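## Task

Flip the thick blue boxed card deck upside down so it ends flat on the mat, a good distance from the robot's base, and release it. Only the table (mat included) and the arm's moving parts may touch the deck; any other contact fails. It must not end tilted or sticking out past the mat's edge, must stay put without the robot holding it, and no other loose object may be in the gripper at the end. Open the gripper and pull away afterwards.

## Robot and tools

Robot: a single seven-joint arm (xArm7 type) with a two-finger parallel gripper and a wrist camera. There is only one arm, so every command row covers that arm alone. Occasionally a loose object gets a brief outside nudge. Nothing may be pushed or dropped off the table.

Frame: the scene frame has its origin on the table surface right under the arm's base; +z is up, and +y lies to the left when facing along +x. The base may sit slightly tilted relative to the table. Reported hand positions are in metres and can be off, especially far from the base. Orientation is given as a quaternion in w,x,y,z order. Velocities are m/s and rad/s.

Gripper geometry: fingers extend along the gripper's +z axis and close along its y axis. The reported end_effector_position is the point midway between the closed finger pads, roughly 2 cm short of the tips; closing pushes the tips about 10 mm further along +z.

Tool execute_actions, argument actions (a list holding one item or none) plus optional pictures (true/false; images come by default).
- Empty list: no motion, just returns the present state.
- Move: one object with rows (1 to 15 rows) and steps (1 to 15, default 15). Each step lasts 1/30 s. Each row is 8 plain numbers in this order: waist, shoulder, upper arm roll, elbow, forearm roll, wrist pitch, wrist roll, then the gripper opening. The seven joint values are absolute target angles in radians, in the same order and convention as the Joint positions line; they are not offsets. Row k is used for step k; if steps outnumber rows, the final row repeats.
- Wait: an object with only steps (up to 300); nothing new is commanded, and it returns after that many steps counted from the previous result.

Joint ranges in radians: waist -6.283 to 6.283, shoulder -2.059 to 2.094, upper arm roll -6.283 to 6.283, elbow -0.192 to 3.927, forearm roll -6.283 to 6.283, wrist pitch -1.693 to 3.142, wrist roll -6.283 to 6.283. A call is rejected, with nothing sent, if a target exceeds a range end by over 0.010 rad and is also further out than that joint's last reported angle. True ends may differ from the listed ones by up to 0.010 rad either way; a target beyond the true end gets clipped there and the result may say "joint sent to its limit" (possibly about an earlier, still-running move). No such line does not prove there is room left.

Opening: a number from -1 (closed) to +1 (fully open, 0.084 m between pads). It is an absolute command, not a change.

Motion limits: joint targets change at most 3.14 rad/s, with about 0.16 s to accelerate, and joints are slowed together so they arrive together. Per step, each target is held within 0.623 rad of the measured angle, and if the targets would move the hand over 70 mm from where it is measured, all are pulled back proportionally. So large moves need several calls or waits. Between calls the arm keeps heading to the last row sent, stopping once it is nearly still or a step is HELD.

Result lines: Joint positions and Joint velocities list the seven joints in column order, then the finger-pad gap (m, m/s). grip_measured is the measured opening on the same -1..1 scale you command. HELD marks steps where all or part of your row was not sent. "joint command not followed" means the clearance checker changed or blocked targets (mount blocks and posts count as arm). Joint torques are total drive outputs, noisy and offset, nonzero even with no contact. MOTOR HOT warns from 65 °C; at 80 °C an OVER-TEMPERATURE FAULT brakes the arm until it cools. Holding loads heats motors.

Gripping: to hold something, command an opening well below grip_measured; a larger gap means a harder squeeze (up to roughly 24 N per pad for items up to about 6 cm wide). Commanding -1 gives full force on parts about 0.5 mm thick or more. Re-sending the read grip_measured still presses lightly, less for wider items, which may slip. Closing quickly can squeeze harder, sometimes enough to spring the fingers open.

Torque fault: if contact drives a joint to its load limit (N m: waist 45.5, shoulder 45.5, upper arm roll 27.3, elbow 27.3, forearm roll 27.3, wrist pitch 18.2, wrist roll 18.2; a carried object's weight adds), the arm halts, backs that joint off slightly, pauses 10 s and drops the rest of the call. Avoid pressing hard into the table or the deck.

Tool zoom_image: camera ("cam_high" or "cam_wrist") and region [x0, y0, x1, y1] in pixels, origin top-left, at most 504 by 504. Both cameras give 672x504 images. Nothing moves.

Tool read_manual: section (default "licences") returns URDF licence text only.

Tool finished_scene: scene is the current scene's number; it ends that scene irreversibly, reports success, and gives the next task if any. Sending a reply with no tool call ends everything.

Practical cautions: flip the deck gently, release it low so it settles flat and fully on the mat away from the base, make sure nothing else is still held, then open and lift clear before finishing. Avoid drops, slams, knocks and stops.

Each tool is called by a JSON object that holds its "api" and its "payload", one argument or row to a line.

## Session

{"api": "execute_actions", "payload": {
  "actions": []
}}

Scene clock: 0.00 s of 4100.00 s.
end_effector_position=(+0.0138, -0.6077, +0.3907) grip_measured=+1.00 end_effector_quat_wxyz=(-0.295, -0.428, +0.854, +0.021) end_effector_velocity=(-0.001, -0.000, +0.001) end_effector_angular_velocity=(-0.002, +0.001, -0.001)
Joint positions: [-2.174 -0.72   0.175  0.865 -0.029  0.789  0.636  0.084]
Joint velocities: [-0.001 -0.    -0.002  0.001 -0.001 -0.001  0.     0.   ]
Joint torques (N m, as the arm reports them, + toward a larger angle): no reading

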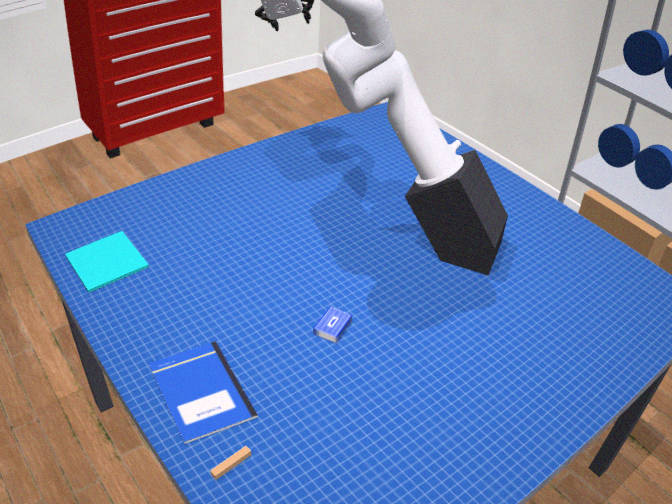

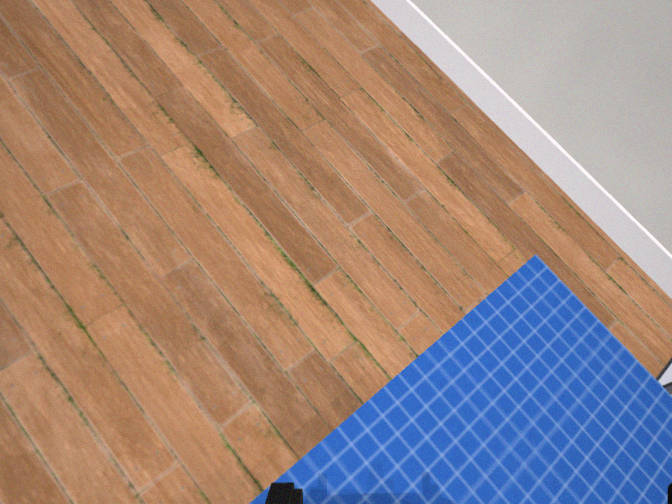

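Same place, different yaw. Look.

{"api": "execute_actions", "payload": {
  "actions": [
    {"rows":[[0,0.1,0,1.3,-0.5,1.2,0.2,1]]}
  ],
  "pictures": false
}}

{"api": "execute_actions", "payload": {
  "actions": [
    {"steps":70}
  ],
  "pictures": false
}}

{"api": "execute_actions", "payload": {
  "actions": [
    {"rows":[[0.437,0.249,0,0.763,-0.889,0.853,1.0,1]]}
  ],
  "pictures": false
}}

{"api": "execute_actions", "payload": {
  "actions": [
    {"steps":40}
  ]
}}

Scene clock: 4.07 s of 4100.00 s.
end_effector_position=(+0.0936, -0.6072, +0.2365) grip_measured=+1.00 end_effector_quat_wxyz=(+0.134, +0.690, -0.676, -0.221) end_effector_velocity=(+0.318, +0.082, -0.308) end_effector_angular_velocity=(+1.069, -0.132, +1.106)
Joint positions: [-1.681 -0.268  0.072  1.119 -0.305  1.03   0.381  0.084]
Joint velocities: [ 1.102  0.724 -0.135  0.352 -0.38   0.332 -0.353 -0.   ]
Joint torques (N m, as the arm reports them, + toward a larger angle): [ -0.36 -20.58  -2.19  20.04  -0.8   -0.03   0.08]
Steps of this call (steps 1 to 90: nothing new was sent; then 0.57 s passed at rest; steps 91 to 105: all 15 steps of this action). Readings (joint positions):
91: [-2.174 -0.720 0.175 0.865 -0.030 0.790 0.635]
92: [-2.168 -0.714 0.173 0.870 -0.034 0.794 0.631]
94: [-2.119 -0.667 0.157 0.906 -0.073 0.828 0.595]
98: [-1.942 -0.488 0.114 1.016 -0.190 0.929 0.487]
105: the state above

Scene clock: 6.40 s of 4100.00 s.
end_effector_position=(+0.5779, -0.0945, +0.2725) grip_measured=+1.00 end_effector_quat_wxyz=(-0.065, +0.989, +0.108, -0.074) end_effector_velocity=(+0.000, +0.001, +0.001) end_effector_angular_velocity=(+0.001, -0.002, +0.003)
Joint positions: [-0.     0.1   -0.     1.3   -0.5    1.2    0.2    0.084]
Joint velocities: [ 0.002  0.     0.001  0.001  0.    -0.    -0.001 -0.   ]
Joint torques (N m, as the arm reports them, + toward a larger angle): [ 11.69 -15.82   8.76  18.49  -0.17  -0.34  -0.59]
Steps of this call (steps 1 to 70: the robot went on to your last target). Readings (joint positions):
1: [-1.645 -0.244 0.068 1.130 -0.317 1.041 0.369]
2: [-1.608 -0.223 0.064 1.141 -0.329 1.051 0.359]
4: [-1.536 -0.184 0.056 1.160 -0.349 1.068 0.340]
8: [-1.395 -0.122 0.045 1.191 -0.382 1.097 0.309]
70: the state above

Scene clock: 6.90 s of 4100.00 s.
end_effector_position=(+0.4873, +0.0574, +0.2251) grip_measured=+1.00 end_effector_quat_wxyz=(-0.009, +0.988, +0.152, -0.039) end_effector_velocity=(-0.286, +0.309, -0.091) end_effector_angular_velocity=(-0.104, -0.267, +0.156)
Joint positions: [ 0.256  0.188  0.001  0.985 -0.727  0.997  0.647  0.084]
Joint velocities: [ 0.597  0.203 -0.    -0.731 -0.53  -0.473  1.154  0.   ]
Joint torques (N m, as the arm reports them, + toward a larger angle): [ 12.14 -13.78   8.45  16.36  -0.13  -0.41  -0.22]
Steps of this call (steps 1 to 15: all 15 steps of this action). Readings (joint positions):
1: [0.000 0.100 -0.000 1.300 -0.500 1.200 0.201]
2: [0.004 0.101 -0.002 1.296 -0.504 1.196 0.207]
4: [0.032 0.108 -0.007 1.263 -0.533 1.170 0.253]
8: [0.117 0.140 0.001 1.156 -0.604 1.107 0.381]
15: the state above

Scene clock: 8.23 s of 4100.00 s.
end_effector_position=(+0.3857, +0.1349, +0.1994) grip_measured=+1.00 end_effector_quat_wxyz=(-0.001, +0.984, +0.179, -0.002) end_effector_velocity=(-0.000, -0.000, -0.000) end_effector_angular_velocity=(-0.001, +0.001, -0.001)
Joint positions: [ 0.437  0.249 -0.     0.763 -0.889  0.853  1.     0.084]
Joint velocities: [-0.     0.    -0.001 -0.     0.     0.    -0.    -0.   ]
Joint torques (N m, as the arm reports them, + toward a larger angle): [ 10.99 -12.09   7.89  15.1   -0.44  -0.67  -0.38]
Steps of this call (steps 1 to 30: the robot went on to your last target; steps 31 to 40: nothing new was sent). Readings (joint positions):
1: [0.276 0.195 0.001 0.961 -0.745 0.981 0.686]
2: [0.296 0.201 0.001 0.937 -0.763 0.965 0.725]
4: [0.336 0.215 0.001 0.888 -0.798 0.934 0.802]
8: [0.409 0.240 0.002 0.796 -0.863 0.876 0.943]
40: the state above
The arm was judged still, so your last target was given up. Only a new action makes it travel on or press farther. Fingers that are still opening or closing keep moving.

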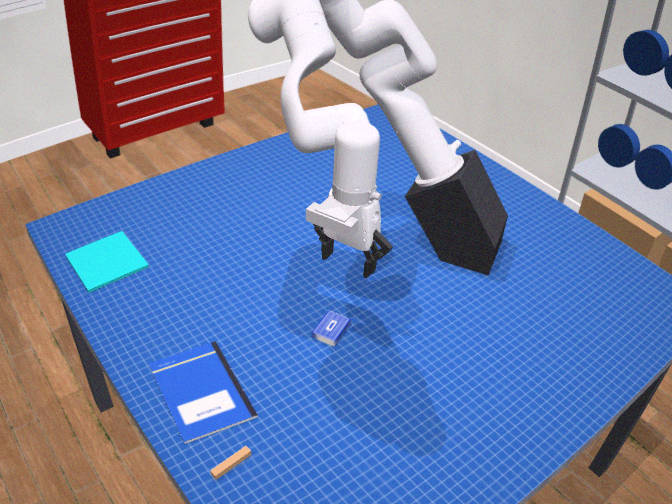

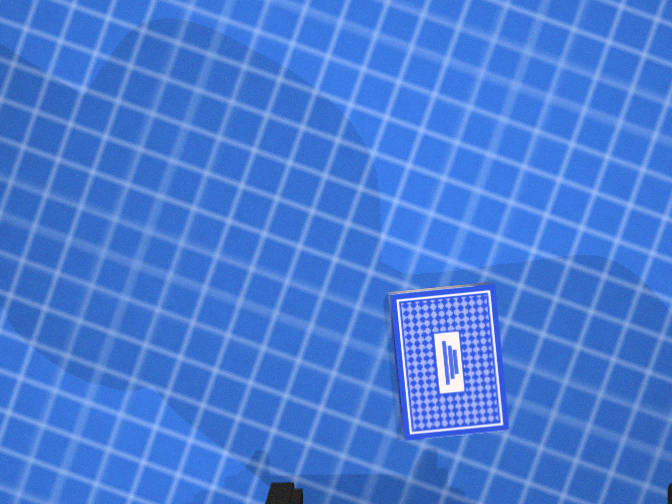

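{"api": "execute_actions", "payload": {
  "actions": [
    {"rows":[[0.3,0.6,0,1.65,-0.5,1.4,0.44,1]]}
  ],
  "pictures": false
}}

{"api": "execute_actions", "payload": {
  "actions": [
    {"steps":20}
  ],
  "pictures": false
}}

{"api": "execute_actions", "payload": {
  "actions": [
    {"rows":[[0.251,0.966,0,1.712,-0.445,1.603,0.44,1]]}
  ],
  "pictures": false
}}

{"api": "execute_actions", "payload": {
  "actions": [
    {"steps":20}
  ]
}}

Scene clock: 18.07 s of 4100.00 s.
end_effector_position=(+0.5260, +0.1143, +0.2266) grip_measured=+1.00 end_effector_quat_wxyz=(+0.016, +0.977, +0.167, -0.133) end_effector_velocity=(+0.339, -0.026, +0.163) end_effector_angular_velocity=(+0.322, +0.376, -0.177)
Joint positions: [ 0.325  0.537  0.     1.46  -0.569  1.302  0.54   0.084]
Joint velocities: [-0.219  0.562 -0.     1.738  0.624  0.87  -0.893  0.   ]
Joint torques (N m, as the arm reports them, + toward a larger angle): [ 14.87 -17.57   8.02  15.89  -0.58  -0.34  -0.19]
Steps of this call (steps 1 to 90: nothing new was sent; then 6.33 s passed at rest; steps 91 to 105: all 15 steps of this action). Readings (joint positions):
91: [0.437 0.249 0.000 0.763 -0.889 0.854 0.999]
92: [0.436 0.252 0.001 0.769 -0.885 0.859 0.993]
94: [0.426 0.280 0.003 0.816 -0.853 0.904 0.947]
98: [0.376 0.405 -0.001 1.061 -0.717 1.094 0.754]
105: the state above

Scene clock: 18.73 s of 4100.00 s.
end_effector_position=(+0.5595, +0.1102, +0.2441) grip_measured=+1.00 end_effector_quat_wxyz=(-0.009, +0.975, +0.163, -0.151) end_effector_velocity=(+0.001, +0.000, +0.001) end_effector_angular_velocity=(+0.001, -0.000, -0.002)
Joint positions: [ 0.3    0.6    0.     1.649 -0.5    1.4    0.44   0.084]
Joint velocities: [-0.     0.001  0.     0.004  0.001  0.001  0.    -0.   ]
Joint torques (N m, as the arm reports them, + toward a larger angle): [ 16.75 -18.77   8.29  17.92  -0.27  -0.17  -0.38]
Steps of this call (steps 1 to 20: the robot went on to your last target). Readings (joint positions):
1: [0.318 0.555 0.000 1.515 -0.550 1.329 0.512]
2: [0.311 0.569 -0.001 1.561 -0.534 1.351 0.489]
4: [0.304 0.584 -0.002 1.613 -0.516 1.378 0.462]
8: [0.301 0.597 0.000 1.639 -0.503 1.396 0.445]
20: the state above

Scene clock: 19.23 s of 4100.00 s.
end_effector_position=(+0.4304, +0.1229, +0.1134) grip_measured=+1.00 end_effector_quat_wxyz=(+0.080, +0.904, +0.216, -0.361) end_effector_velocity=(-0.126, -0.007, -0.089) end_effector_angular_velocity=(-0.199, +0.351, +0.147)
Joint positions: [ 0.253  0.949 -0.001  1.701 -0.448  1.59   0.44   0.084]
Joint velocities: [-0.041  0.291 -0.001  0.027  0.043  0.164 -0.     0.   ]
Joint torques (N m, as the arm reports them, + toward a larger angle): [ 19.24 -29.6    8.46  23.64  -0.05   0.01  -0.49]
Steps of this call (steps 1 to 15: all 15 steps of this action). Readings (joint positions):
1: [0.300 0.600 0.000 1.650 -0.500 1.400 0.440]
2: [0.299 0.605 0.000 1.652 -0.499 1.404 0.440]
4: [0.294 0.644 0.001 1.667 -0.492 1.428 0.440]
8: [0.278 0.768 -0.000 1.677 -0.475 1.493 0.440]
15: the state above

Scene clock: 19.90 s of 4100.00 s.
end_effector_position=(+0.4261, +0.1234, +0.1101) grip_measured=+1.00 end_effector_quat_wxyz=(+0.083, +0.900, +0.217, -0.369) end_effector_velocity=(-0.001, +0.000, -0.001) end_effector_angular_velocity=(-0.001, +0.002, +0.002)
Joint positions: [ 0.251  0.966  0.     1.712 -0.445  1.603  0.44   0.084]
Joint velocities: [-0.     0.002  0.001 -0.002 -0.    -0.     0.001  0.   ]
Joint torques (N m, as the arm reports them, + toward a larger angle): [ 17.67 -19.38   7.69  14.12   0.19   0.61  -0.47]
Steps of this call (steps 1 to 20: the robot went on to your last target). Readings (joint positions):
1: [0.252 0.956 -0.001 1.703 -0.447 1.595 0.440]
2: [0.252 0.959 -0.001 1.706 -0.447 1.597 0.440]
4: [0.252 0.960 0.000 1.712 -0.446 1.600 0.440]
8: [0.252 0.962 0.000 1.714 -0.445 1.602 0.440]
20: the state above

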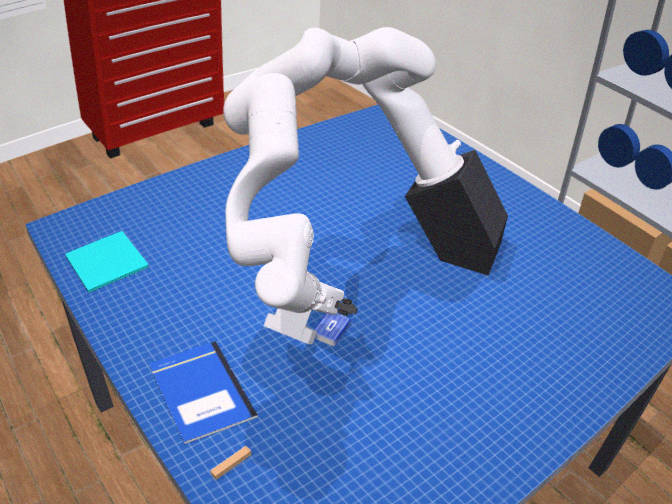

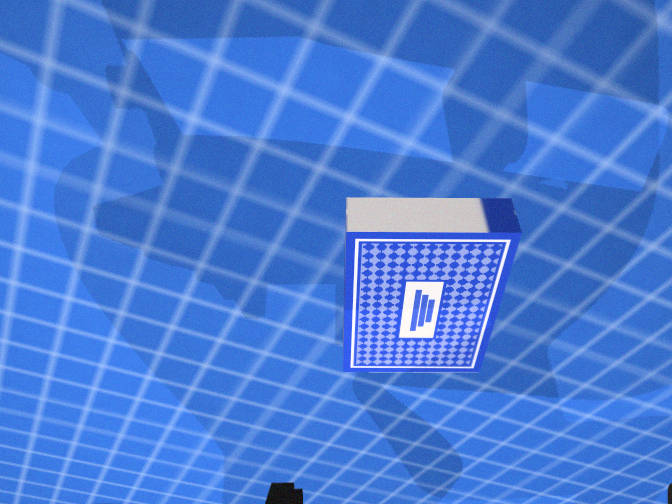

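{"api": "execute_actions", "payload": {
  "actions": [
    {"rows":[[0.174,1.133,0,1.798,-0.506,1.516,0.44,1]]}
  ],
  "pictures": false
}}

{"api": "execute_actions", "payload": {
  "actions": [
    {"steps":10}
  ]
}}

{"api": "execute_actions", "payload": {
  "actions": [
    {"rows":[[0.174,1.133,0,1.798,-0.506,1.516,0.44,-0.4]]}
  ],
  "pictures": false
}}

{"api": "execute_actions", "payload": {
  "actions": [
    {"rows":[[0.251,0.9,0,1.712,-0.445,1.603,0.44,-0.4]]}
  ],
  "pictures": false
}}

{"api": "execute_actions", "payload": {
  "actions": [
    {"rows":[[0,0.1,0,1.3,-0.4,1.2,0.2,-0.4]]}
  ],
  "pictures": false
}}

{"api": "execute_actions", "payload": {
  "actions": [
    {"steps":15}
  ],
  "pictures": false
}}

{"api": "execute_actions", "payload": {
  "actions": [
    {"rows":[[-1.286,-0.3,0,0.6,0,-0.8,0,-0.4]]}
  ],
  "pictures": false
}}

{"api": "execute_actions", "payload": {
  "actions": [
    {"steps":50}
  ],
  "pictures": false
}}

{"api": "execute_actions", "payload": {
  "actions": [
    {"rows":[[-1.286,0.082,0,0.408,0,-1.092,0,-0.4]]}
  ],
  "pictures": false
}}

{"api": "execute_actions", "payload": {
  "actions": [
    {"steps":20}
  ],
  "pictures": false
}}

{"api": "execute_actions", "payload": {
  "actions": [
    {"rows":[[-1.286,0.31,0,0.533,0,-1.195,0,-0.4]]}
  ],
  "pictures": false
}}

{"api": "execute_actions", "payload": {
  "actions": [
    {"steps":10}
  ]
}}

Scene clock: 31.53 s of 4100.00 s.
end_effector_position=(+0.4209, +0.1268, +0.0315) grip_measured=+1.00 end_effector_quat_wxyz=(+0.087, +0.900, +0.214, -0.369) end_effector_velocity=(-0.003, -0.003, -0.009) end_effector_angular_velocity=(-0.008, +0.003, +0.005)
Joint positions: [ 0.176  1.129  0.002  1.799 -0.505  1.517  0.44   0.084]
Joint velocities: [-0.007  0.016 -0.004  0.002 -0.008 -0.008  0.001 -0.   ]
Joint torques (N m, as the arm reports them, + toward a larger angle): [ 16.99 -18.78   6.89  11.88  -0.27   0.79  -0.45]
Steps of this call (steps 1 to 15: the robot went on to your last target; steps 16 to 90: nothing new was sent; then 8.13 s passed at rest; steps 91 to 105: all 15 steps of this action). Readings (joint positions):
91: [0.251 0.966 0.000 1.712 -0.445 1.603 0.440]
92: [0.249 0.971 0.001 1.716 -0.447 1.600 0.440]
94: [0.231 1.012 0.005 1.745 -0.464 1.575 0.440]
98: [0.181 1.115 -0.006 1.779 -0.497 1.530 0.440]
105: the state above

Scene clock: 31.87 s of 4100.00 s.
end_effector_position=(+0.4195, +0.1254, +0.0292) grip_measured=+1.00 end_effector_quat_wxyz=(+0.088, +0.899, +0.214, -0.371) end_effector_velocity=(-0.001, -0.000, -0.001) end_effector_angular_velocity=(-0.001, +0.002, -0.000)
Joint positions: [ 0.174  1.133  0.     1.798 -0.506  1.516  0.44   0.084]
Joint velocities: [-0.     0.002 -0.001 -0.001  0.001 -0.     0.    -0.   ]
Joint torques (N m, as the arm reports them, + toward a larger angle): [ 17.91 -18.94   7.26  12.49  -0.05   0.72  -0.32]
Steps of this call (steps 1 to 10: the robot went on to your last target). Readings (joint positions):
1: [0.176 1.130 0.002 1.799 -0.505 1.516 0.440]
2: [0.175 1.131 0.001 1.799 -0.506 1.516 0.440]
4: [0.175 1.132 0.000 1.798 -0.506 1.516 0.440]
8: [0.174 1.133 0.000 1.798 -0.506 1.516 0.440]
10: the state above

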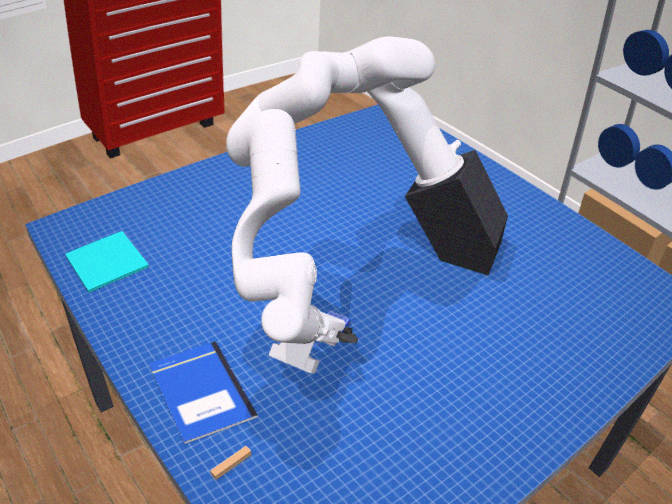

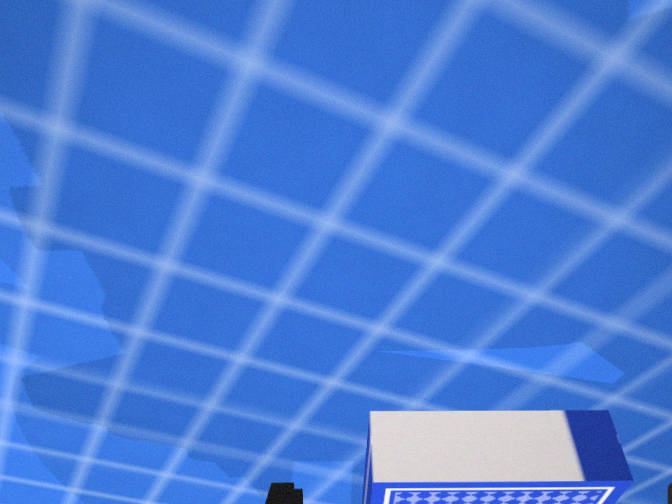

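Scene clock: 32.37 s of 4100.00 s.
end_effector_position=(+0.4195, +0.1254, +0.0292) grip_measured=+0.21 end_effector_quat_wxyz=(+0.088, +0.899, +0.214, -0.371) end_effector_velocity=(-0.001, +0.000, -0.000) end_effector_angular_velocity=(+0.000, +0.001, +0.001)
Joint positions: [ 0.174  1.133  0.     1.798 -0.506  1.516  0.44   0.053]
Joint velocities: [-0.     0.     0.    -0.002  0.    -0.001 -0.     0.   ]
Joint torques (N m, as the arm reports them, + toward a larger angle): [ 17.29 -19.65   7.05  11.42  -0.04   0.68  -0.45]
Steps of this call (steps 1 to 15: all 15 steps of this action). Readings (joint positions):
1: [0.174 1.133 0.000 1.798 -0.506 1.516 0.440]
2: [0.174 1.133 0.000 1.798 -0.506 1.516 0.440]
4: [0.174 1.133 0.000 1.798 -0.506 1.516 0.440]
8: [0.174 1.133 0.000 1.798 -0.506 1.516 0.440]
15: the state above

Scene clock: 32.87 s of 4100.00 s.
end_effector_position=(+0.4483, +0.1153, +0.1303) grip_measured=+0.21 end_effector_quat_wxyz=(+0.073, +0.912, +0.202, -0.349) end_effector_velocity=(-0.015, -0.015, -0.005) end_effector_angular_velocity=(-0.035, +0.046, +0.006)
Joint positions: [ 0.249  0.905 -0.001  1.711 -0.446  1.602  0.44   0.053]
Joint velocities: [-0.005 -0.01  -0.017 -0.041  0.011  0.019 -0.001  0.   ]
Joint torques (N m, as the arm reports them, + toward a larger angle): [ 18.47 -21.21   8.43  16.4    0.07   0.25  -0.21]
Steps of this call (steps 1 to 15: all 15 steps of this action). Readings (joint positions):
1: [0.174 1.132 0.000 1.798 -0.506 1.516 0.440]
2: [0.176 1.128 -0.001 1.794 -0.504 1.518 0.440]
4: [0.188 1.088 -0.004 1.771 -0.492 1.537 0.440]
8: [0.232 0.957 0.001 1.738 -0.461 1.580 0.440]
15: the state above

Scene clock: 33.37 s of 4100.00 s.
end_effector_position=(+0.5413, +0.0016, +0.2157) grip_measured=+0.21 end_effector_quat_wxyz=(-0.065, +0.969, +0.131, -0.199) end_effector_velocity=(+0.166, -0.307, +0.245) end_effector_angular_velocity=(+0.463, -0.780, -0.531)
Joint positions: [ 0.084  0.394 -0.001  1.441 -0.416  1.337  0.282  0.053]
Joint velocities: [-0.347 -1.21  -0.    -0.575  0.065 -0.558 -0.333 -0.   ]
Joint torques (N m, as the arm reports them, + toward a larger angle): [ 14.64 -17.72   8.11  15.58   0.09   0.37  -0.44]
Steps of this call (steps 1 to 15: all 15 steps of this action). Readings (joint positions):
1: [0.249 0.904 -0.001 1.710 -0.446 1.602 0.440]
2: [0.247 0.899 -0.001 1.705 -0.445 1.597 0.437]
4: [0.230 0.853 0.004 1.667 -0.441 1.564 0.417]
8: [0.165 0.677 -0.003 1.574 -0.430 1.468 0.360]
15: the state above

Scene clock: 33.87 s of 4100.00 s.
end_effector_position=(+0.5690, -0.0729, +0.2755) grip_measured=+0.21 end_effector_quat_wxyz=(-0.108, +0.986, +0.089, -0.092) end_effector_velocity=(+0.010, -0.017, +0.010) end_effector_angular_velocity=(+0.003, -0.033, -0.037)
Joint positions: [ 0.002  0.105  0.001  1.299 -0.4    1.201  0.201  0.053]
Joint velocities: [-0.01  -0.031 -0.01   0.008  0.001 -0.012 -0.005  0.   ]
Joint torques (N m, as the arm reports them, + toward a larger angle): [ 11.83 -16.2    8.83  18.72  -0.13  -0.58  -0.2 ]
Steps of this call (steps 1 to 15: the robot went on to your last target). Readings (joint positions):
1: [0.073 0.354 -0.001 1.422 -0.413 1.318 0.271]
2: [0.061 0.313 -0.001 1.403 -0.411 1.300 0.259]
4: [0.038 0.232 -0.001 1.364 -0.407 1.262 0.237]
8: [0.007 0.123 -0.002 1.318 -0.402 1.213 0.208]
15: the state above

Scene clock: 34.37 s of 4100.00 s.
end_effector_position=(+0.5113, -0.2098, +0.1787) grip_measured=+0.21 end_effector_quat_wxyz=(-0.176, +0.974, -0.135, -0.043) end_effector_velocity=(-0.117, -0.393, -0.181) end_effector_angular_velocity=(-0.199, -0.211, -1.202)
Joint positions: [-0.458 -0.121 -0.002  0.916 -0.178  0.742  0.089  0.053]
Joint velocities: [-1.066 -0.338  0.005 -0.596  0.334 -1.058 -0.166 -0.   ]
Joint torques (N m, as the arm reports them, + toward a larger angle): [  8.97 -16.3    6.76  17.23  -0.95  -0.46  -0.42]
Steps of this call (steps 1 to 15: all 15 steps of this action). Readings (joint positions):
1: [0.001 0.103 0.001 1.299 -0.400 1.200 0.200]
2: [-0.005 0.099 0.002 1.293 -0.396 1.193 0.198]
4: [-0.048 0.069 0.010 1.247 -0.364 1.143 0.182]
8: [-0.201 -0.017 -0.002 1.101 -0.280 0.997 0.140]
15: the state above

Scene clock: 36.03 s of 4100.00 s.
end_effector_position=(+0.3420, -0.6400, +0.3042) grip_measured=+0.21 end_effector_quat_wxyz=(+0.262, +0.739, -0.443, +0.435) end_effector_velocity=(-0.001, -0.001, +0.002) end_effector_angular_velocity=(-0.005, -0.000, -0.002)
Joint positions: [-1.286 -0.3    0.     0.6   -0.    -0.8    0.     0.053]
Joint velocities: [-0.002 -0.001 -0.001  0.001  0.001 -0.003 -0.001 -0.   ]
Joint torques (N m, as the arm reports them, + toward a larger angle): [  1.84 -16.11  -0.06  15.03  -0.54  -1.45  -0.38]
Steps of this call (steps 1 to 50: the robot went on to your last target). Readings (joint positions):
1: [-0.493 -0.131 -0.002 0.897 -0.167 0.707 0.084]
2: [-0.528 -0.141 -0.002 0.880 -0.157 0.672 0.079]
4: [-0.597 -0.159 -0.001 0.848 -0.139 0.604 0.070]
8: [-0.728 -0.188 -0.001 0.797 -0.111 0.472 0.055]
50: the state above

Scene clock: 36.53 s of 4100.00 s.
end_effector_position=(+0.2850, -0.5343, +0.1346) grip_measured=+0.21 end_effector_quat_wxyz=(+0.202, +0.789, -0.473, +0.335) end_effector_velocity=(-0.114, +0.215, -0.215) end_effector_angular_velocity=(+0.415, +0.219, +0.001)
Joint positions: [-1.286  0.046  0.     0.424 -0.    -1.061 -0.     0.053]
Joint velocities: [ 0.     0.513  0.002 -0.304 -0.    -0.347  0.     0.   ]
Joint torques (N m, as the arm reports them, + toward a larger angle): [  1.7  -22.5   -0.49  12.1   -0.73  -1.67  -0.23]
Steps of this call (steps 1 to 15: all 15 steps of this action). Readings (joint positions):
1: [-1.286 -0.299 0.000 0.600 -0.000 -0.800 0.000]
2: [-1.286 -0.295 0.000 0.598 -0.000 -0.806 0.000]
4: [-1.286 -0.255 -0.000 0.582 0.000 -0.841 0.000]
8: [-1.286 -0.143 0.000 0.521 -0.000 -0.920 0.000]
15: the state above

Scene clock: 37.20 s of 4100.00 s.
end_effector_position=(+0.2783, -0.5220, +0.1226) grip_measured=+0.21 end_effector_quat_wxyz=(+0.197, +0.793, -0.475, +0.327) end_effector_velocity=(+0.000, -0.000, -0.000) end_effector_angular_velocity=(-0.001, -0.001, -0.000)
Joint positions: [-1.286  0.082 -0.     0.408  0.    -1.092  0.     0.053]
Joint velocities: [-0.     0.002 -0.     0.002 -0.001 -0.001  0.001 -0.   ]
Joint torques (N m, as the arm reports them, + toward a larger angle): [  1.23 -14.38  -0.11   3.49  -0.75  -1.33  -0.43]
Steps of this call (steps 1 to 20: the robot went on to your last target). Readings (joint positions):
1: [-1.286 0.059 0.000 0.417 -0.000 -1.071 -0.000]
2: [-1.286 0.067 0.000 0.413 -0.000 -1.077 -0.000]
4: [-1.286 0.074 0.000 0.412 -0.000 -1.086 -0.000]
8: [-1.286 0.079 -0.000 0.410 0.000 -1.091 0.000]
20: the state above

Scene clock: 37.70 s of 4100.00 s.
end_effector_position=(+0.2783, -0.5224, +0.0710) grip_measured=+0.21 end_effector_quat_wxyz=(+0.197, +0.793, -0.475, +0.327) end_effector_velocity=(+0.001, -0.001, -0.004) end_effector_angular_velocity=(-0.006, -0.003, +0.000)
Joint positions: [-1.286  0.307 -0.     0.531  0.    -1.194  0.     0.053]
Joint velocities: [ 0.     0.023 -0.     0.015 -0.    -0.015 -0.    -0.   ]
Joint torques (N m, as the arm reports them, + toward a larger angle): [  1.25 -15.75  -0.4    1.19  -0.55  -1.4   -0.51]
Steps of this call (steps 1 to 15: all 15 steps of this action). Readings (joint positions):
1: [-1.286 0.082 -0.000 0.408 -0.000 -1.092 0.000]
2: [-1.286 0.088 -0.000 0.411 -0.000 -1.096 0.000]
4: [-1.286 0.135 -0.000 0.439 -0.000 -1.119 0.000]
8: [-1.286 0.274 0.000 0.511 0.000 -1.175 -0.000]
15: the state above

Scene clock: 38.03 s of 4100.00 s.
end_effector_position=(+0.2783, -0.5223, +0.0703) grip_measured=+0.21 end_effector_quat_wxyz=(+0.197, +0.793, -0.475, +0.327) end_effector_velocity=(+0.000, +0.001, -0.001) end_effector_angular_velocity=(+0.001, +0.000, +0.002)
Joint positions: [-1.286  0.31  -0.     0.533 -0.    -1.195  0.     0.053]
Joint velocities: [-0.     0.002  0.001  0.001 -0.001 -0.    -0.001 -0.   ]
Joint torques (N m, as the arm reports them, + toward a larger angle): [  1.19 -15.74  -0.14   1.38  -0.76  -1.53  -0.23]
Steps of this call (steps 1 to 10: the robot went on to your last target). Readings (joint positions):
1: [-1.286 0.307 -0.000 0.532 0.000 -1.194 0.000]
2: [-1.286 0.308 -0.000 0.532 0.000 -1.195 0.000]
4: [-1.286 0.309 -0.000 0.533 -0.000 -1.195 0.000]
8: [-1.286 0.309 -0.000 0.533 -0.000 -1.195 0.000]
10: the state above

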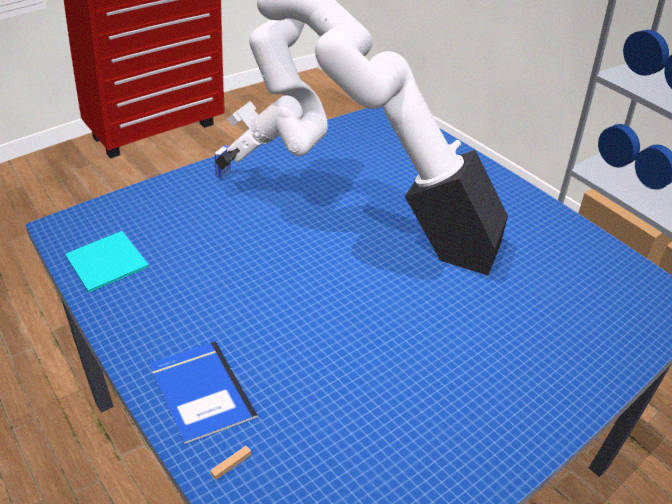

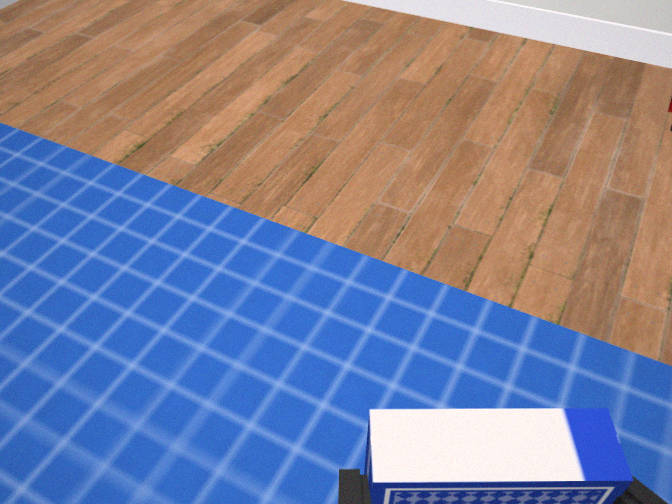

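{"api": "execute_actions", "payload": {
  "actions": [
    {"rows":[[-1.286,0.34,0,0.552,0,-1.206,0,-0.4]]}
  ],
  "pictures": false
}}

Scene clock: 40.30 s of 4100.00 s.
end_effector_position=(+0.2782, -0.5222, +0.0629) grip_measured=+0.21 end_effector_quat_wxyz=(+0.197, +0.793, -0.475, +0.327) end_effector_velocity=(-0.000, -0.000, -0.001) end_effector_angular_velocity=(+0.001, -0.000, -0.003)
Joint positions: [-1.286  0.34  -0.     0.552  0.    -1.206  0.     0.053]
Joint velocities: [0.    0.002 0.    0.001 0.002 0.001 0.002 0.   ]
Joint torques (N m, as the arm reports them, + toward a larger angle): [  1.36 -15.97  -0.2    1.5   -0.48  -1.32  -0.42]
Steps of this call (steps 1 to 15: the robot went on to your last target; steps 16 to 53: nothing new was sent; steps 54 to 68: all 15 steps of this action). Readings (joint positions):
54: [-1.286 0.310 -0.000 0.533 -0.000 -1.195 0.000]
55: [-1.286 0.315 -0.000 0.537 -0.000 -1.198 0.000]
57: [-1.286 0.330 -0.000 0.546 0.000 -1.202 -0.000]
61: [-1.286 0.338 0.000 0.551 -0.000 -1.205 -0.000]
68: the state above

{"api": "execute_actions", "payload": {
  "actions": [
    {"rows":[[-1.286,0.365,0,0.567,0,-1.216,0,-0.4]]}
  ],
  "pictures": false
}}

Scene clock: 45.30 s of 4100.00 s.
end_effector_position=(+0.2786, -0.5229, +0.0583) grip_measured=+0.21 end_effector_quat_wxyz=(+0.198, +0.792, -0.475, +0.329) end_effector_velocity=(-0.000, +0.000, -0.002) end_effector_angular_velocity=(+0.003, +0.002, +0.001)
Joint positions: [-1.286  0.363  0.     0.568 -0.    -1.219 -0.     0.053]
Joint velocities: [-0.     0.003 -0.     0.001 -0.001  0.003 -0.001  0.   ]
Joint torques (N m, as the arm reports them, + toward a larger angle): [  1.4  -10.7   -0.25  -0.92  -0.53   1.7   -0.01]
Steps of this call (steps 1 to 15: the robot went on to your last target; steps 16 to 90: nothing new was sent; then 1.50 s passed at rest; steps 91 to 105: all 15 steps of this action). Readings (joint positions):
91: [-1.286 0.340 -0.000 0.552 -0.000 -1.206 0.000]
92: [-1.286 0.345 -0.000 0.555 -0.000 -1.209 0.000]
94: [-1.286 0.357 0.000 0.562 -0.000 -1.213 -0.000]
98: [-1.286 0.362 0.000 0.567 -0.000 -1.219 -0.000]
105: the state above

Contact.

{"api": "execute_actions", "payload": {
  "actions": [
    {"rows":[[-1.286,0.357,0,0.562,0,-1.213,0,-0.4],[-1.286,0.357,0,0.562,0,-1.213,0,-0.4],[-1.286,0.357,0,0.562,0,-1.213,0,-0.4],[-1.286,0.357,0,0.562,0,-1.213,0,1]]}
  ],
  "pictures": false
}}

{"api": "execute_actions", "payload": {
  "actions": [
    {"rows":[[-1.286,0.082,0,0.408,0,-1.092,0,1]]}
  ],
  "pictures": false
}}

{"api": "execute_actions", "payload": {
  "actions": [
    {"rows":[[-1.286,-0.3,0,0.6,0,-0.8,0,1]]}
  ],
  "pictures": false
}}

{"api": "execute_actions", "payload": {
  "actions": [
    {"rows":[[-1.286,-0.1,0,1.6,0,1.3,0,1]]}
  ],
  "pictures": false
}}

{"api": "execute_actions", "payload": {
  "actions": [
    {"steps":30}
  ],
  "pictures": false
}}

{"api": "execute_actions", "payload": {
  "actions": [
    {"rows":[[-1.286,0.359,0,1.889,0,1.682,0,1]]}
  ],
  "pictures": false
}}

{"api": "execute_actions", "payload": {
  "actions": [
    {"steps":10}
  ]
}}

Scene clock: 53.63 s of 4100.00 s.
end_effector_position=(+0.2775, -0.5212, +0.0577) grip_measured=+1.00 end_effector_quat_wxyz=(+0.197, +0.793, -0.476, +0.325) end_effector_velocity=(+0.003, -0.004, +0.006) end_effector_angular_velocity=(-0.016, -0.010, +0.001)
Joint positions: [-1.286  0.358 -0.     0.562  0.    -1.212  0.     0.084]
Joint velocities: [ 0.001 -0.008 -0.     0.001 -0.001 -0.01   0.001 -0.   ]
Joint torques (N m, as the arm reports them, + toward a larger angle): [  1.37 -16.1    0.13   0.77  -0.44  -1.15  -0.17]
Steps of this call (steps 1 to 15: the robot went on to your last target; steps 16 to 90: nothing new was sent; then 4.83 s passed at rest; steps 91 to 105: all 15 steps of this action). Readings (joint positions):
91: [-1.286 0.365 0.000 0.567 -0.000 -1.221 0.000]
92: [-1.286 0.363 0.000 0.566 0.000 -1.219 0.000]
94: [-1.286 0.360 0.000 0.563 -0.000 -1.215 0.000]
98: [-1.286 0.362 -0.001 0.559 0.000 -1.207 0.000]
105: the state above

Scene clock: 54.13 s of 4100.00 s.
end_effector_position=(+0.2782, -0.5217, +0.1213) grip_measured=+1.00 end_effector_quat_wxyz=(+0.197, +0.793, -0.475, +0.326) end_effector_velocity=(-0.001, +0.002, +0.006) end_effector_angular_velocity=(+0.006, +0.003, +0.002)
Joint positions: [-1.286  0.086  0.     0.41  -0.    -1.094 -0.     0.084]
Joint velocities: [ 0.    -0.033  0.001 -0.02  -0.001  0.02  -0.001 -0.   ]
Joint torques (N m, as the arm reports them, + toward a larger angle): [  1.23 -14.24  -0.09   3.08  -0.8   -1.11  -0.38]
Steps of this call (steps 1 to 15: all 15 steps of this action). Readings (joint positions):
1: [-1.286 0.358 -0.000 0.561 0.000 -1.212 0.000]
2: [-1.286 0.352 -0.000 0.558 0.000 -1.209 0.000]
4: [-1.286 0.305 0.000 0.530 0.000 -1.186 0.000]
8: [-1.286 0.134 -0.000 0.440 0.000 -1.119 0.000]
15: the state above

Scene clock: 54.63 s of 4100.00 s.
end_effector_position=(+0.3379, -0.6330, +0.2859) grip_measured=+1.00 end_effector_quat_wxyz=(+0.257, +0.744, -0.445, +0.427) end_effector_velocity=(+0.070, -0.134, +0.313) end_effector_angular_velocity=(-0.408, -0.218, -0.003)
Joint positions: [-1.286 -0.265 -0.     0.585  0.    -0.83   0.     0.084]
Joint velocities: [-0.001 -0.502 -0.001  0.286  0.001  0.325  0.001  0.   ]
Joint torques (N m, as the arm reports them, + toward a larger angle): [ 1.69 -7.99  0.16  6.08 -0.25 -0.63 -0.18]
Steps of this call (steps 1 to 15: all 15 steps of this action). Readings (joint positions):
1: [-1.286 0.085 0.000 0.410 -0.000 -1.092 -0.000]
2: [-1.286 0.079 0.000 0.411 -0.000 -1.086 -0.000]
4: [-1.286 0.037 0.000 0.429 -0.000 -1.050 -0.000]
8: [-1.286 -0.081 -0.000 0.493 0.000 -0.966 0.000]
15: the state above

Scene clock: 55.13 s of 4100.00 s.
end_effector_position=(+0.4100, -0.7678, +0.3454) grip_measured=+1.00 end_effector_quat_wxyz=(+0.225, +0.772, -0.462, +0.374) end_effector_velocity=(+0.129, -0.244, +0.201) end_effector_angular_velocity=(+0.570, +0.304, -0.004)
Joint positions: [-1.286 -0.154  0.     1.207  0.    -0.178  0.     0.084]
Joint velocities: [-0.     0.22  -0.002  1.619  0.     2.044  0.001  0.   ]
Joint torques (N m, as the arm reports them, + toward a larger angle): [  1.26 -20.78  -0.19  23.15  -0.46  -0.68  -0.37]
Steps of this call (steps 1 to 15: all 15 steps of this action). Readings (joint positions):
1: [-1.286 -0.278 -0.000 0.592 0.000 -0.820 0.000]
2: [-1.286 -0.283 -0.000 0.601 0.000 -0.808 0.000]
4: [-1.286 -0.268 -0.000 0.648 -0.000 -0.751 -0.000]
8: [-1.286 -0.212 0.000 0.850 -0.000 -0.551 -0.000]
15: the state above

Scene clock: 56.13 s of 4100.00 s.
end_effector_position=(+0.3324, -0.6226, +0.2755) grip_measured=+1.00 end_effector_quat_wxyz=(-0.059, +0.852, -0.511, -0.101) end_effector_velocity=(-0.001, +0.002, -0.000) end_effector_angular_velocity=(+0.008, +0.006, +0.001)
Joint positions: [-1.286 -0.1    0.     1.6    0.     1.299  0.     0.084]
Joint velocities: [-0.     0.001  0.     0.001 -0.001  0.01  -0.    -0.   ]
Joint torques (N m, as the arm reports them, + toward a larger angle): [  1.25 -22.42  -0.2   22.23  -0.4   -0.15  -0.45]
Steps of this call (steps 1 to 30: the robot went on to your last target). Readings (joint positions):
1: [-1.286 -0.147 0.000 1.263 0.000 -0.103 0.000]
2: [-1.286 -0.138 0.000 1.321 0.000 -0.018 0.000]
4: [-1.286 -0.125 0.000 1.428 0.000 0.168 0.000]
8: [-1.286 -0.110 -0.000 1.547 0.000 0.557 0.000]
30: the state above

Scene clock: 56.63 s of 4100.00 s.
end_effector_position=(+0.2940, -0.5512, +0.1426) grip_measured=+1.00 end_effector_quat_wxyz=(-0.193, +0.794, -0.477, -0.323) end_effector_velocity=(-0.022, +0.039, -0.048) end_effector_angular_velocity=(+0.253, +0.137, +0.000)
Joint positions: [-1.286  0.342  0.     1.867 -0.     1.662  0.     0.084]
Joint velocities: [-0.     0.249 -0.     0.202 -0.002  0.24   0.     0.   ]
Joint torques (N m, as the arm reports them, + toward a larger angle): [  0.88 -33.27  -0.21  25.76  -0.6    0.43  -0.34]
Steps of this call (steps 1 to 15: all 15 steps of this action). Readings (joint positions):
1: [-1.286 -0.100 -0.000 1.600 0.000 1.300 0.000]
2: [-1.286 -0.095 -0.000 1.605 0.000 1.305 -0.000]
4: [-1.286 -0.051 -0.000 1.642 0.000 1.346 -0.000]
8: [-1.286 0.117 0.000 1.736 -0.000 1.480 0.000]
15: the state above

Scene clock: 56.97 s of 4100.00 s.
end_effector_position=(+0.2938, -0.5511, +0.1421) grip_measured=+1.00 end_effector_quat_wxyz=(-0.196, +0.792, -0.476, -0.328) end_effector_velocity=(-0.004, +0.007, -0.008) end_effector_angular_velocity=(+0.026, +0.013, -0.000)
Joint positions: [-1.286  0.357 -0.     1.889  0.     1.681 -0.     0.084]
Joint velocities: [ 0.     0.017 -0.    -0.005  0.001  0.007 -0.    -0.   ]
Joint torques (N m, as the arm reports them, + toward a larger angle): [  1.43 -25.6   -0.28  19.76  -0.37   0.84  -0.29]
Steps of this call (steps 1 to 10: the robot went on to your last target). Readings (joint positions):
1: [-1.286 0.348 0.000 1.874 -0.000 1.669 0.000]
2: [-1.286 0.350 0.000 1.880 -0.000 1.673 -0.000]
4: [-1.286 0.352 -0.000 1.888 0.000 1.677 -0.000]
8: [-1.286 0.355 -0.000 1.890 0.000 1.681 -0.000]
10: the state above

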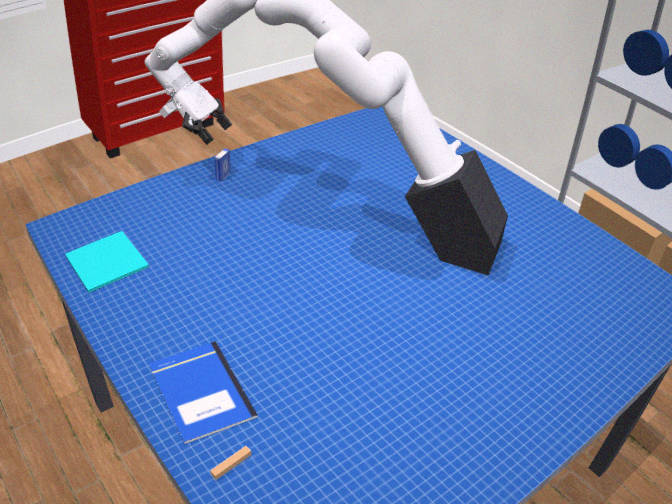

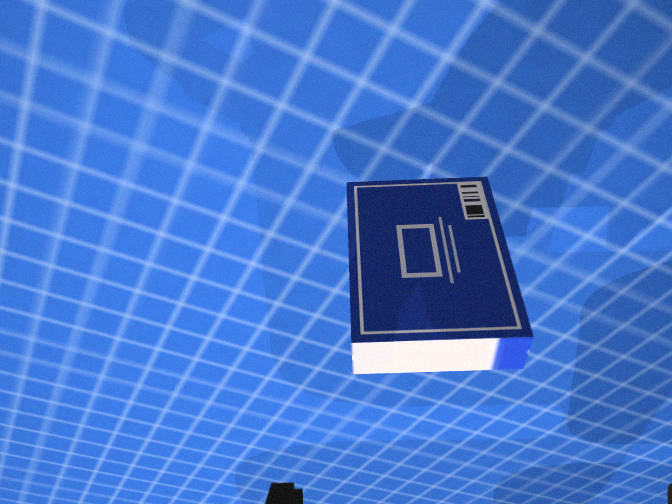

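{"api": "execute_actions", "payload": {
  "actions": [
    {"rows":[[-1.286,0.545,0,1.974,0,1.581,0,1]]}
  ],
  "pictures": false
}}

{"api": "execute_actions", "payload": {
  "actions": [
    {"steps":8}
  ],
  "pictures": false
}}

{"api": "execute_actions", "payload": {
  "actions": [
    {"rows":[[-1.286,0.545,0,1.974,0,1.581,0,-0.4]]}
  ],
  "pictures": false
}}

{"api": "execute_actions", "payload": {
  "actions": [
    {"rows":[[-1.286,-0.1,0,1.6,0,1.3,0,-0.4]]}
  ],
  "pictures": false
}}

{"api": "execute_actions", "payload": {
  "actions": [
    {"steps":8}
  ],
  "pictures": false
}}

{"api": "execute_actions", "payload": {
  "actions": [
    {"rows":[[-1.286,-0.3,0,0.55,0,-0.7,0,-0.4]]}
  ],
  "pictures": false
}}

{"api": "execute_actions", "payload": {
  "actions": [
    {"steps":25}
  ],
  "pictures": false
}}

{"api": "execute_actions", "payload": {
  "actions": [
    {"rows":[[-1.286,0.082,0,0.408,0,-1.092,0,-0.4]]}
  ],
  "pictures": false
}}

{"api": "execute_actions", "payload": {
  "actions": [
    {"steps":10}
  ],
  "pictures": false
}}

{"api": "execute_actions", "payload": {
  "actions": [
    {"rows":[[-1.286,0.42,0,0.605,0,-1.233,0,-0.4]]}
  ],
  "pictures": false
}}

{"api": "execute_actions", "payload": {
  "actions": [
    {"rows":[[-1.286,0.465,0,0.637,0,-1.246,0,-0.4]]}
  ]
}}

Scene clock: 67.00 s of 4100.00 s.
end_effector_position=(+0.2941, -0.5521, +0.0600) grip_measured=+1.00 end_effector_quat_wxyz=(-0.195, +0.793, -0.476, -0.327) end_effector_velocity=(-0.000, -0.001, -0.007) end_effector_angular_velocity=(-0.003, -0.002, +0.001)
Joint positions: [-1.286  0.541 -0.     1.976  0.     1.582 -0.     0.084]
Joint velocities: [-0.     0.015 -0.001  0.007 -0.    -0.011 -0.002 -0.   ]
Joint torques (N m, as the arm reports them, + toward a larger angle): [  1.08 -24.09  -0.27  16.78  -0.44   0.99  -0.33]
Steps of this call (steps 1 to 30: the robot went on to your last target; steps 31 to 90: nothing new was sent; then 6.53 s passed at rest; steps 91 to 105: all 15 steps of this action). Readings (joint positions):
91: [-1.286 0.359 -0.000 1.889 -0.000 1.682 -0.000]
92: [-1.286 0.364 -0.000 1.893 0.000 1.678 -0.000]
94: [-1.286 0.405 -0.000 1.920 0.000 1.652 -0.000]
98: [-1.286 0.523 0.000 1.953 -0.000 1.598 0.000]
105: the state above

Scene clock: 67.27 s of 4100.00 s.
end_effector_position=(+0.2932, -0.5503, +0.0577) grip_measured=+1.00 end_effector_quat_wxyz=(-0.196, +0.792, -0.476, -0.329) end_effector_velocity=(+0.000, -0.001, -0.000) end_effector_angular_velocity=(-0.004, -0.001, -0.000)
Joint positions: [-1.286  0.544  0.     1.974  0.     1.581 -0.     0.084]
Joint velocities: [ 0.     0.001 -0.     0.003 -0.001 -0.002  0.001  0.   ]
Joint torques (N m, as the arm reports them, + toward a larger angle): [  1.82 -25.72  -0.47  18.06  -0.57   0.65  -0.42]
Steps of this call (steps 1 to 8: the robot went on to your last target). Readings (joint positions):
1: [-1.286 0.541 -0.000 1.976 0.000 1.582 -0.000]
2: [-1.286 0.542 -0.000 1.975 0.000 1.581 -0.000]
4: [-1.286 0.544 -0.000 1.974 0.000 1.581 -0.000]
8: the state above

Scene clock: 67.77 s of 4100.00 s.
end_effector_position=(+0.2945, -0.5501, +0.0581) grip_measured=+0.22 end_effector_quat_wxyz=(-0.197, +0.792, -0.475, -0.328) end_effector_velocity=(-0.002, +0.000, -0.001) end_effector_angular_velocity=(+0.001, +0.003, +0.001)
Joint positions: [-1.285  0.544  0.001  1.975  0.001  1.581 -0.     0.053]
Joint velocities: [-0.001  0.001 -0.001 -0.002 -0.002 -0.    -0.001  0.   ]
Joint torques (N m, as the arm reports them, + toward a larger angle): [ -0.61 -23.3   -2.5   16.05  -2.43   0.34  -0.34]
Steps of this call (steps 1 to 15: all 15 steps of this action). Readings (joint positions):
1: [-1.286 0.544 -0.000 1.974 0.000 1.581 -0.000]
2: [-1.286 0.545 -0.000 1.974 0.000 1.581 -0.000]
4: [-1.286 0.545 -0.000 1.974 0.000 1.581 -0.000]
8: [-1.285 0.544 0.002 1.975 0.001 1.581 -0.000]
15: the state above

Scene clock: 68.27 s of 4100.00 s.
end_effector_position=(+0.3266, -0.6144, +0.2194) grip_measured=+0.22 end_effector_quat_wxyz=(-0.093, +0.842, -0.506, -0.159) end_effector_velocity=(+0.055, -0.085, +0.423) end_effector_angular_velocity=(-0.904, -0.493, +0.012)
Joint positions: [-1.287  0.06  -0.001  1.693 -0.001  1.369  0.     0.053]
Joint velocities: [ 0.005 -1.206  0.008 -0.692  0.002 -0.516  0.001 -0.   ]
Joint torques (N m, as the arm reports them, + toward a larger angle): [  1.22 -23.5    0.12  20.73  -0.96   0.18  -0.51]
Steps of this call (steps 1 to 15: all 15 steps of this action). Readings (joint positions):
1: [-1.285 0.544 0.001 1.974 0.001 1.581 -0.000]
2: [-1.285 0.539 0.001 1.970 0.000 1.577 -0.000]
4: [-1.287 0.498 -0.002 1.932 -0.001 1.555 0.000]
8: [-1.287 0.337 -0.003 1.851 -0.001 1.488 0.000]
15: the state above

Scene clock: 68.53 s of 4100.00 s.
end_effector_position=(+0.3317, -0.6216, +0.2719) grip_measured=+0.22 end_effector_quat_wxyz=(-0.062, +0.851, -0.511, -0.105) end_effector_velocity=(-0.013, +0.026, -0.023) end_effector_angular_velocity=(+0.047, +0.023, +0.001)
Joint positions: [-1.286 -0.091 -0.     1.604 -0.     1.304  0.     0.053]
Joint velocities: [ 0.001 -0.029  0.001 -0.112  0.    -0.031 -0.    -0.   ]
Joint torques (N m, as the arm reports them, + toward a larger angle): [  1.9  -23.4   -0.03  23.78  -0.43  -0.11  -0.49]
Steps of this call (steps 1 to 8: the robot went on to your last target). Readings (joint positions):
1: [-1.287 0.020 -0.001 1.670 -0.000 1.352 0.000]
2: [-1.286 -0.017 -0.001 1.649 -0.000 1.337 0.000]
4: [-1.286 -0.068 -0.000 1.626 -0.000 1.316 0.000]
8: the state above

Scene clock: 69.03 s of 4100.00 s.
end_effector_position=(+0.2913, -0.5462, +0.1518) grip_measured=+0.22 end_effector_quat_wxyz=(-0.017, +0.857, -0.514, -0.032) end_effector_velocity=(-0.107, +0.199, -0.258) end_effector_angular_velocity=(-0.620, -0.331, +0.000)
Joint positions: [-1.286 -0.245 -0.     0.931 -0.     0.613  0.     0.053]
Joint velocities: [-0.    -0.226 -0.001 -1.603  0.001 -2.08  -0.    -0.   ]
Joint torques (N m, as the arm reports them, + toward a larger angle): [  1.19 -18.98  -0.3   16.71  -0.6   -1.23  -0.28]
Steps of this call (steps 1 to 15: all 15 steps of this action). Readings (joint positions):
1: [-1.286 -0.092 -0.000 1.600 -0.000 1.302 0.000]
2: [-1.286 -0.095 0.000 1.593 -0.000 1.295 0.000]
4: [-1.286 -0.114 0.000 1.546 -0.000 1.242 0.000]
8: [-1.286 -0.186 -0.000 1.305 -0.000 1.004 0.000]
15: the state above

Scene clock: 69.87 s of 4100.00 s.
end_effector_position=(+0.3289, -0.6163, +0.2581) grip_measured=+0.22 end_effector_quat_wxyz=(+0.227, +0.770, -0.461, +0.377) end_effector_velocity=(+0.001, -0.002, +0.006) end_effector_angular_velocity=(-0.023, -0.011, +0.002)
Joint positions: [-1.286 -0.3   -0.     0.55   0.    -0.697 -0.     0.053]
Joint velocities: [ 0.    -0.001  0.    -0.002 -0.001 -0.027 -0.001 -0.   ]
Joint torques (N m, as the arm reports them, + toward a larger angle): [  1.39 -15.6    0.09  14.34  -0.08  -1.35  -0.24]
Steps of this call (steps 1 to 25: the robot went on to your last target). Readings (joint positions):
1: [-1.286 -0.253 -0.000 0.876 -0.000 0.538 0.000]
2: [-1.286 -0.261 -0.000 0.819 -0.000 0.452 0.000]
4: [-1.286 -0.275 -0.000 0.714 -0.000 0.265 -0.000]
8: [-1.286 -0.291 0.000 0.602 -0.000 -0.120 -0.000]
25: the state above

Scene clock: 70.37 s of 4100.00 s.
end_effector_position=(+0.2800, -0.5250, +0.1253) grip_measured=+0.22 end_effector_quat_wxyz=(+0.197, +0.793, -0.475, +0.326) end_effector_velocity=(-0.017, +0.032, -0.030) end_effector_angular_velocity=(-0.030, -0.015, +0.001)
Joint positions: [-1.286  0.066  0.     0.411 -0.    -1.071 -0.     0.053]
Joint velocities: [-0.001  0.185 -0.    -0.031 -0.001 -0.25  -0.001 -0.   ]
Joint torques (N m, as the arm reports them, + toward a larger angle): [  1.63 -18.27  -0.18   6.89  -0.96  -1.55  -0.5 ]
Steps of this call (steps 1 to 15: all 15 steps of this action). Readings (joint positions):
1: [-1.286 -0.299 -0.000 0.550 0.000 -0.699 -0.000]
2: [-1.286 -0.295 -0.000 0.549 0.000 -0.706 0.000]
4: [-1.286 -0.252 -0.000 0.537 0.000 -0.756 0.000]
8: [-1.286 -0.115 0.000 0.481 -0.000 -0.888 -0.000]
15: the state above

Scene clock: 70.70 s of 4100.00 s.
end_effector_position=(+0.2785, -0.5226, +0.1231) grip_measured=+0.22 end_effector_quat_wxyz=(+0.198, +0.793, -0.475, +0.327) end_effector_velocity=(-0.003, +0.005, -0.004) end_effector_angular_velocity=(+0.009, +0.008, +0.000)
Joint positions: [-1.286  0.081 -0.     0.409  0.    -1.092  0.     0.053]
Joint velocities: [-0.     0.009 -0.001 -0.008  0.001 -0.005 -0.003  0.   ]
Joint torques (N m, as the arm reports them, + toward a larger angle): [  0.91 -14.87  -0.25   3.54  -0.58  -1.34  -0.27]
Steps of this call (steps 1 to 10: the robot went on to your last target). Readings (joint positions):
1: [-1.286 0.071 0.000 0.411 -0.000 -1.078 -0.000]
2: [-1.286 0.074 0.000 0.411 -0.000 -1.083 0.000]
4: [-1.286 0.077 -0.000 0.411 0.000 -1.088 0.000]
8: [-1.286 0.080 -0.000 0.409 0.000 -1.091 0.000]
10: the state above

Scene clock: 71.20 s of 4100.00 s.
end_effector_position=(+0.2780, -0.5221, +0.0442) grip_measured=+0.22 end_effector_quat_wxyz=(+0.197, +0.793, -0.475, +0.327) end_effector_velocity=(+0.002, -0.005, -0.006) end_effector_angular_velocity=(-0.023, -0.011, -0.001)
Joint positions: [-1.286  0.414 -0.     0.602  0.    -1.231  0.     0.053]
Joint velocities: [-0.001  0.045 -0.     0.04   0.    -0.031  0.     0.   ]
Joint torques (N m, as the arm reports them, + toward a larger angle): [  1.23 -16.49  -0.28   0.06  -0.67  -1.22  -0.21]
Steps of this call (steps 1 to 15: all 15 steps of this action). Readings (joint positions):
1: [-1.286 0.081 -0.000 0.409 -0.000 -1.092 0.000]
2: [-1.286 0.087 -0.000 0.412 -0.000 -1.095 0.000]
4: [-1.286 0.135 -0.000 0.441 -0.000 -1.118 0.000]
8: [-1.286 0.336 0.000 0.557 0.000 -1.195 -0.000]
15: the state above

Scene clock: 71.70 s of 4100.00 s.
end_effector_position=(+0.2778, -0.5217, +0.0312) grip_measured=+0.22 end_effector_quat_wxyz=(+0.197, +0.793, -0.475, +0.327) end_effector_velocity=(-0.000, -0.000, -0.001) end_effector_angular_velocity=(+0.000, +0.001, -0.001)
Joint positions: [-1.286  0.464 -0.     0.637 -0.    -1.246  0.     0.053]
Joint velocities: [-0.     0.004 -0.001  0.003  0.    -0.001  0.    -0.   ]
Joint torques (N m, as the arm reports them, + toward a larger angle): [  1.01 -16.01   0.01   0.44  -0.57  -1.32  -0.17]
Steps of this call (steps 1 to 15: all 15 steps of this action). Readings (joint positions):
1: [-1.286 0.416 -0.000 0.603 0.000 -1.232 0.000]
2: [-1.286 0.422 -0.000 0.608 -0.000 -1.235 0.000]
4: [-1.286 0.445 -0.000 0.624 0.000 -1.241 0.000]
8: [-1.286 0.461 0.000 0.634 -0.000 -1.245 -0.000]
15: the state above

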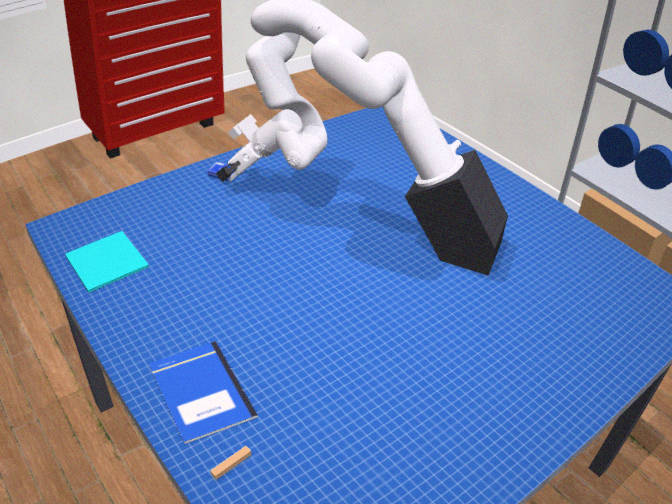

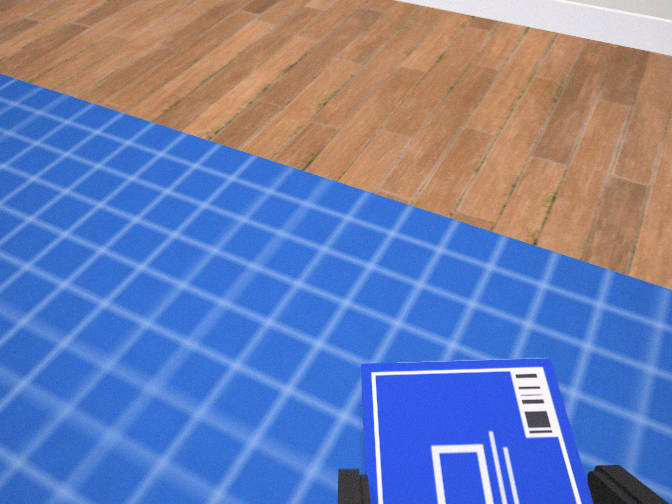

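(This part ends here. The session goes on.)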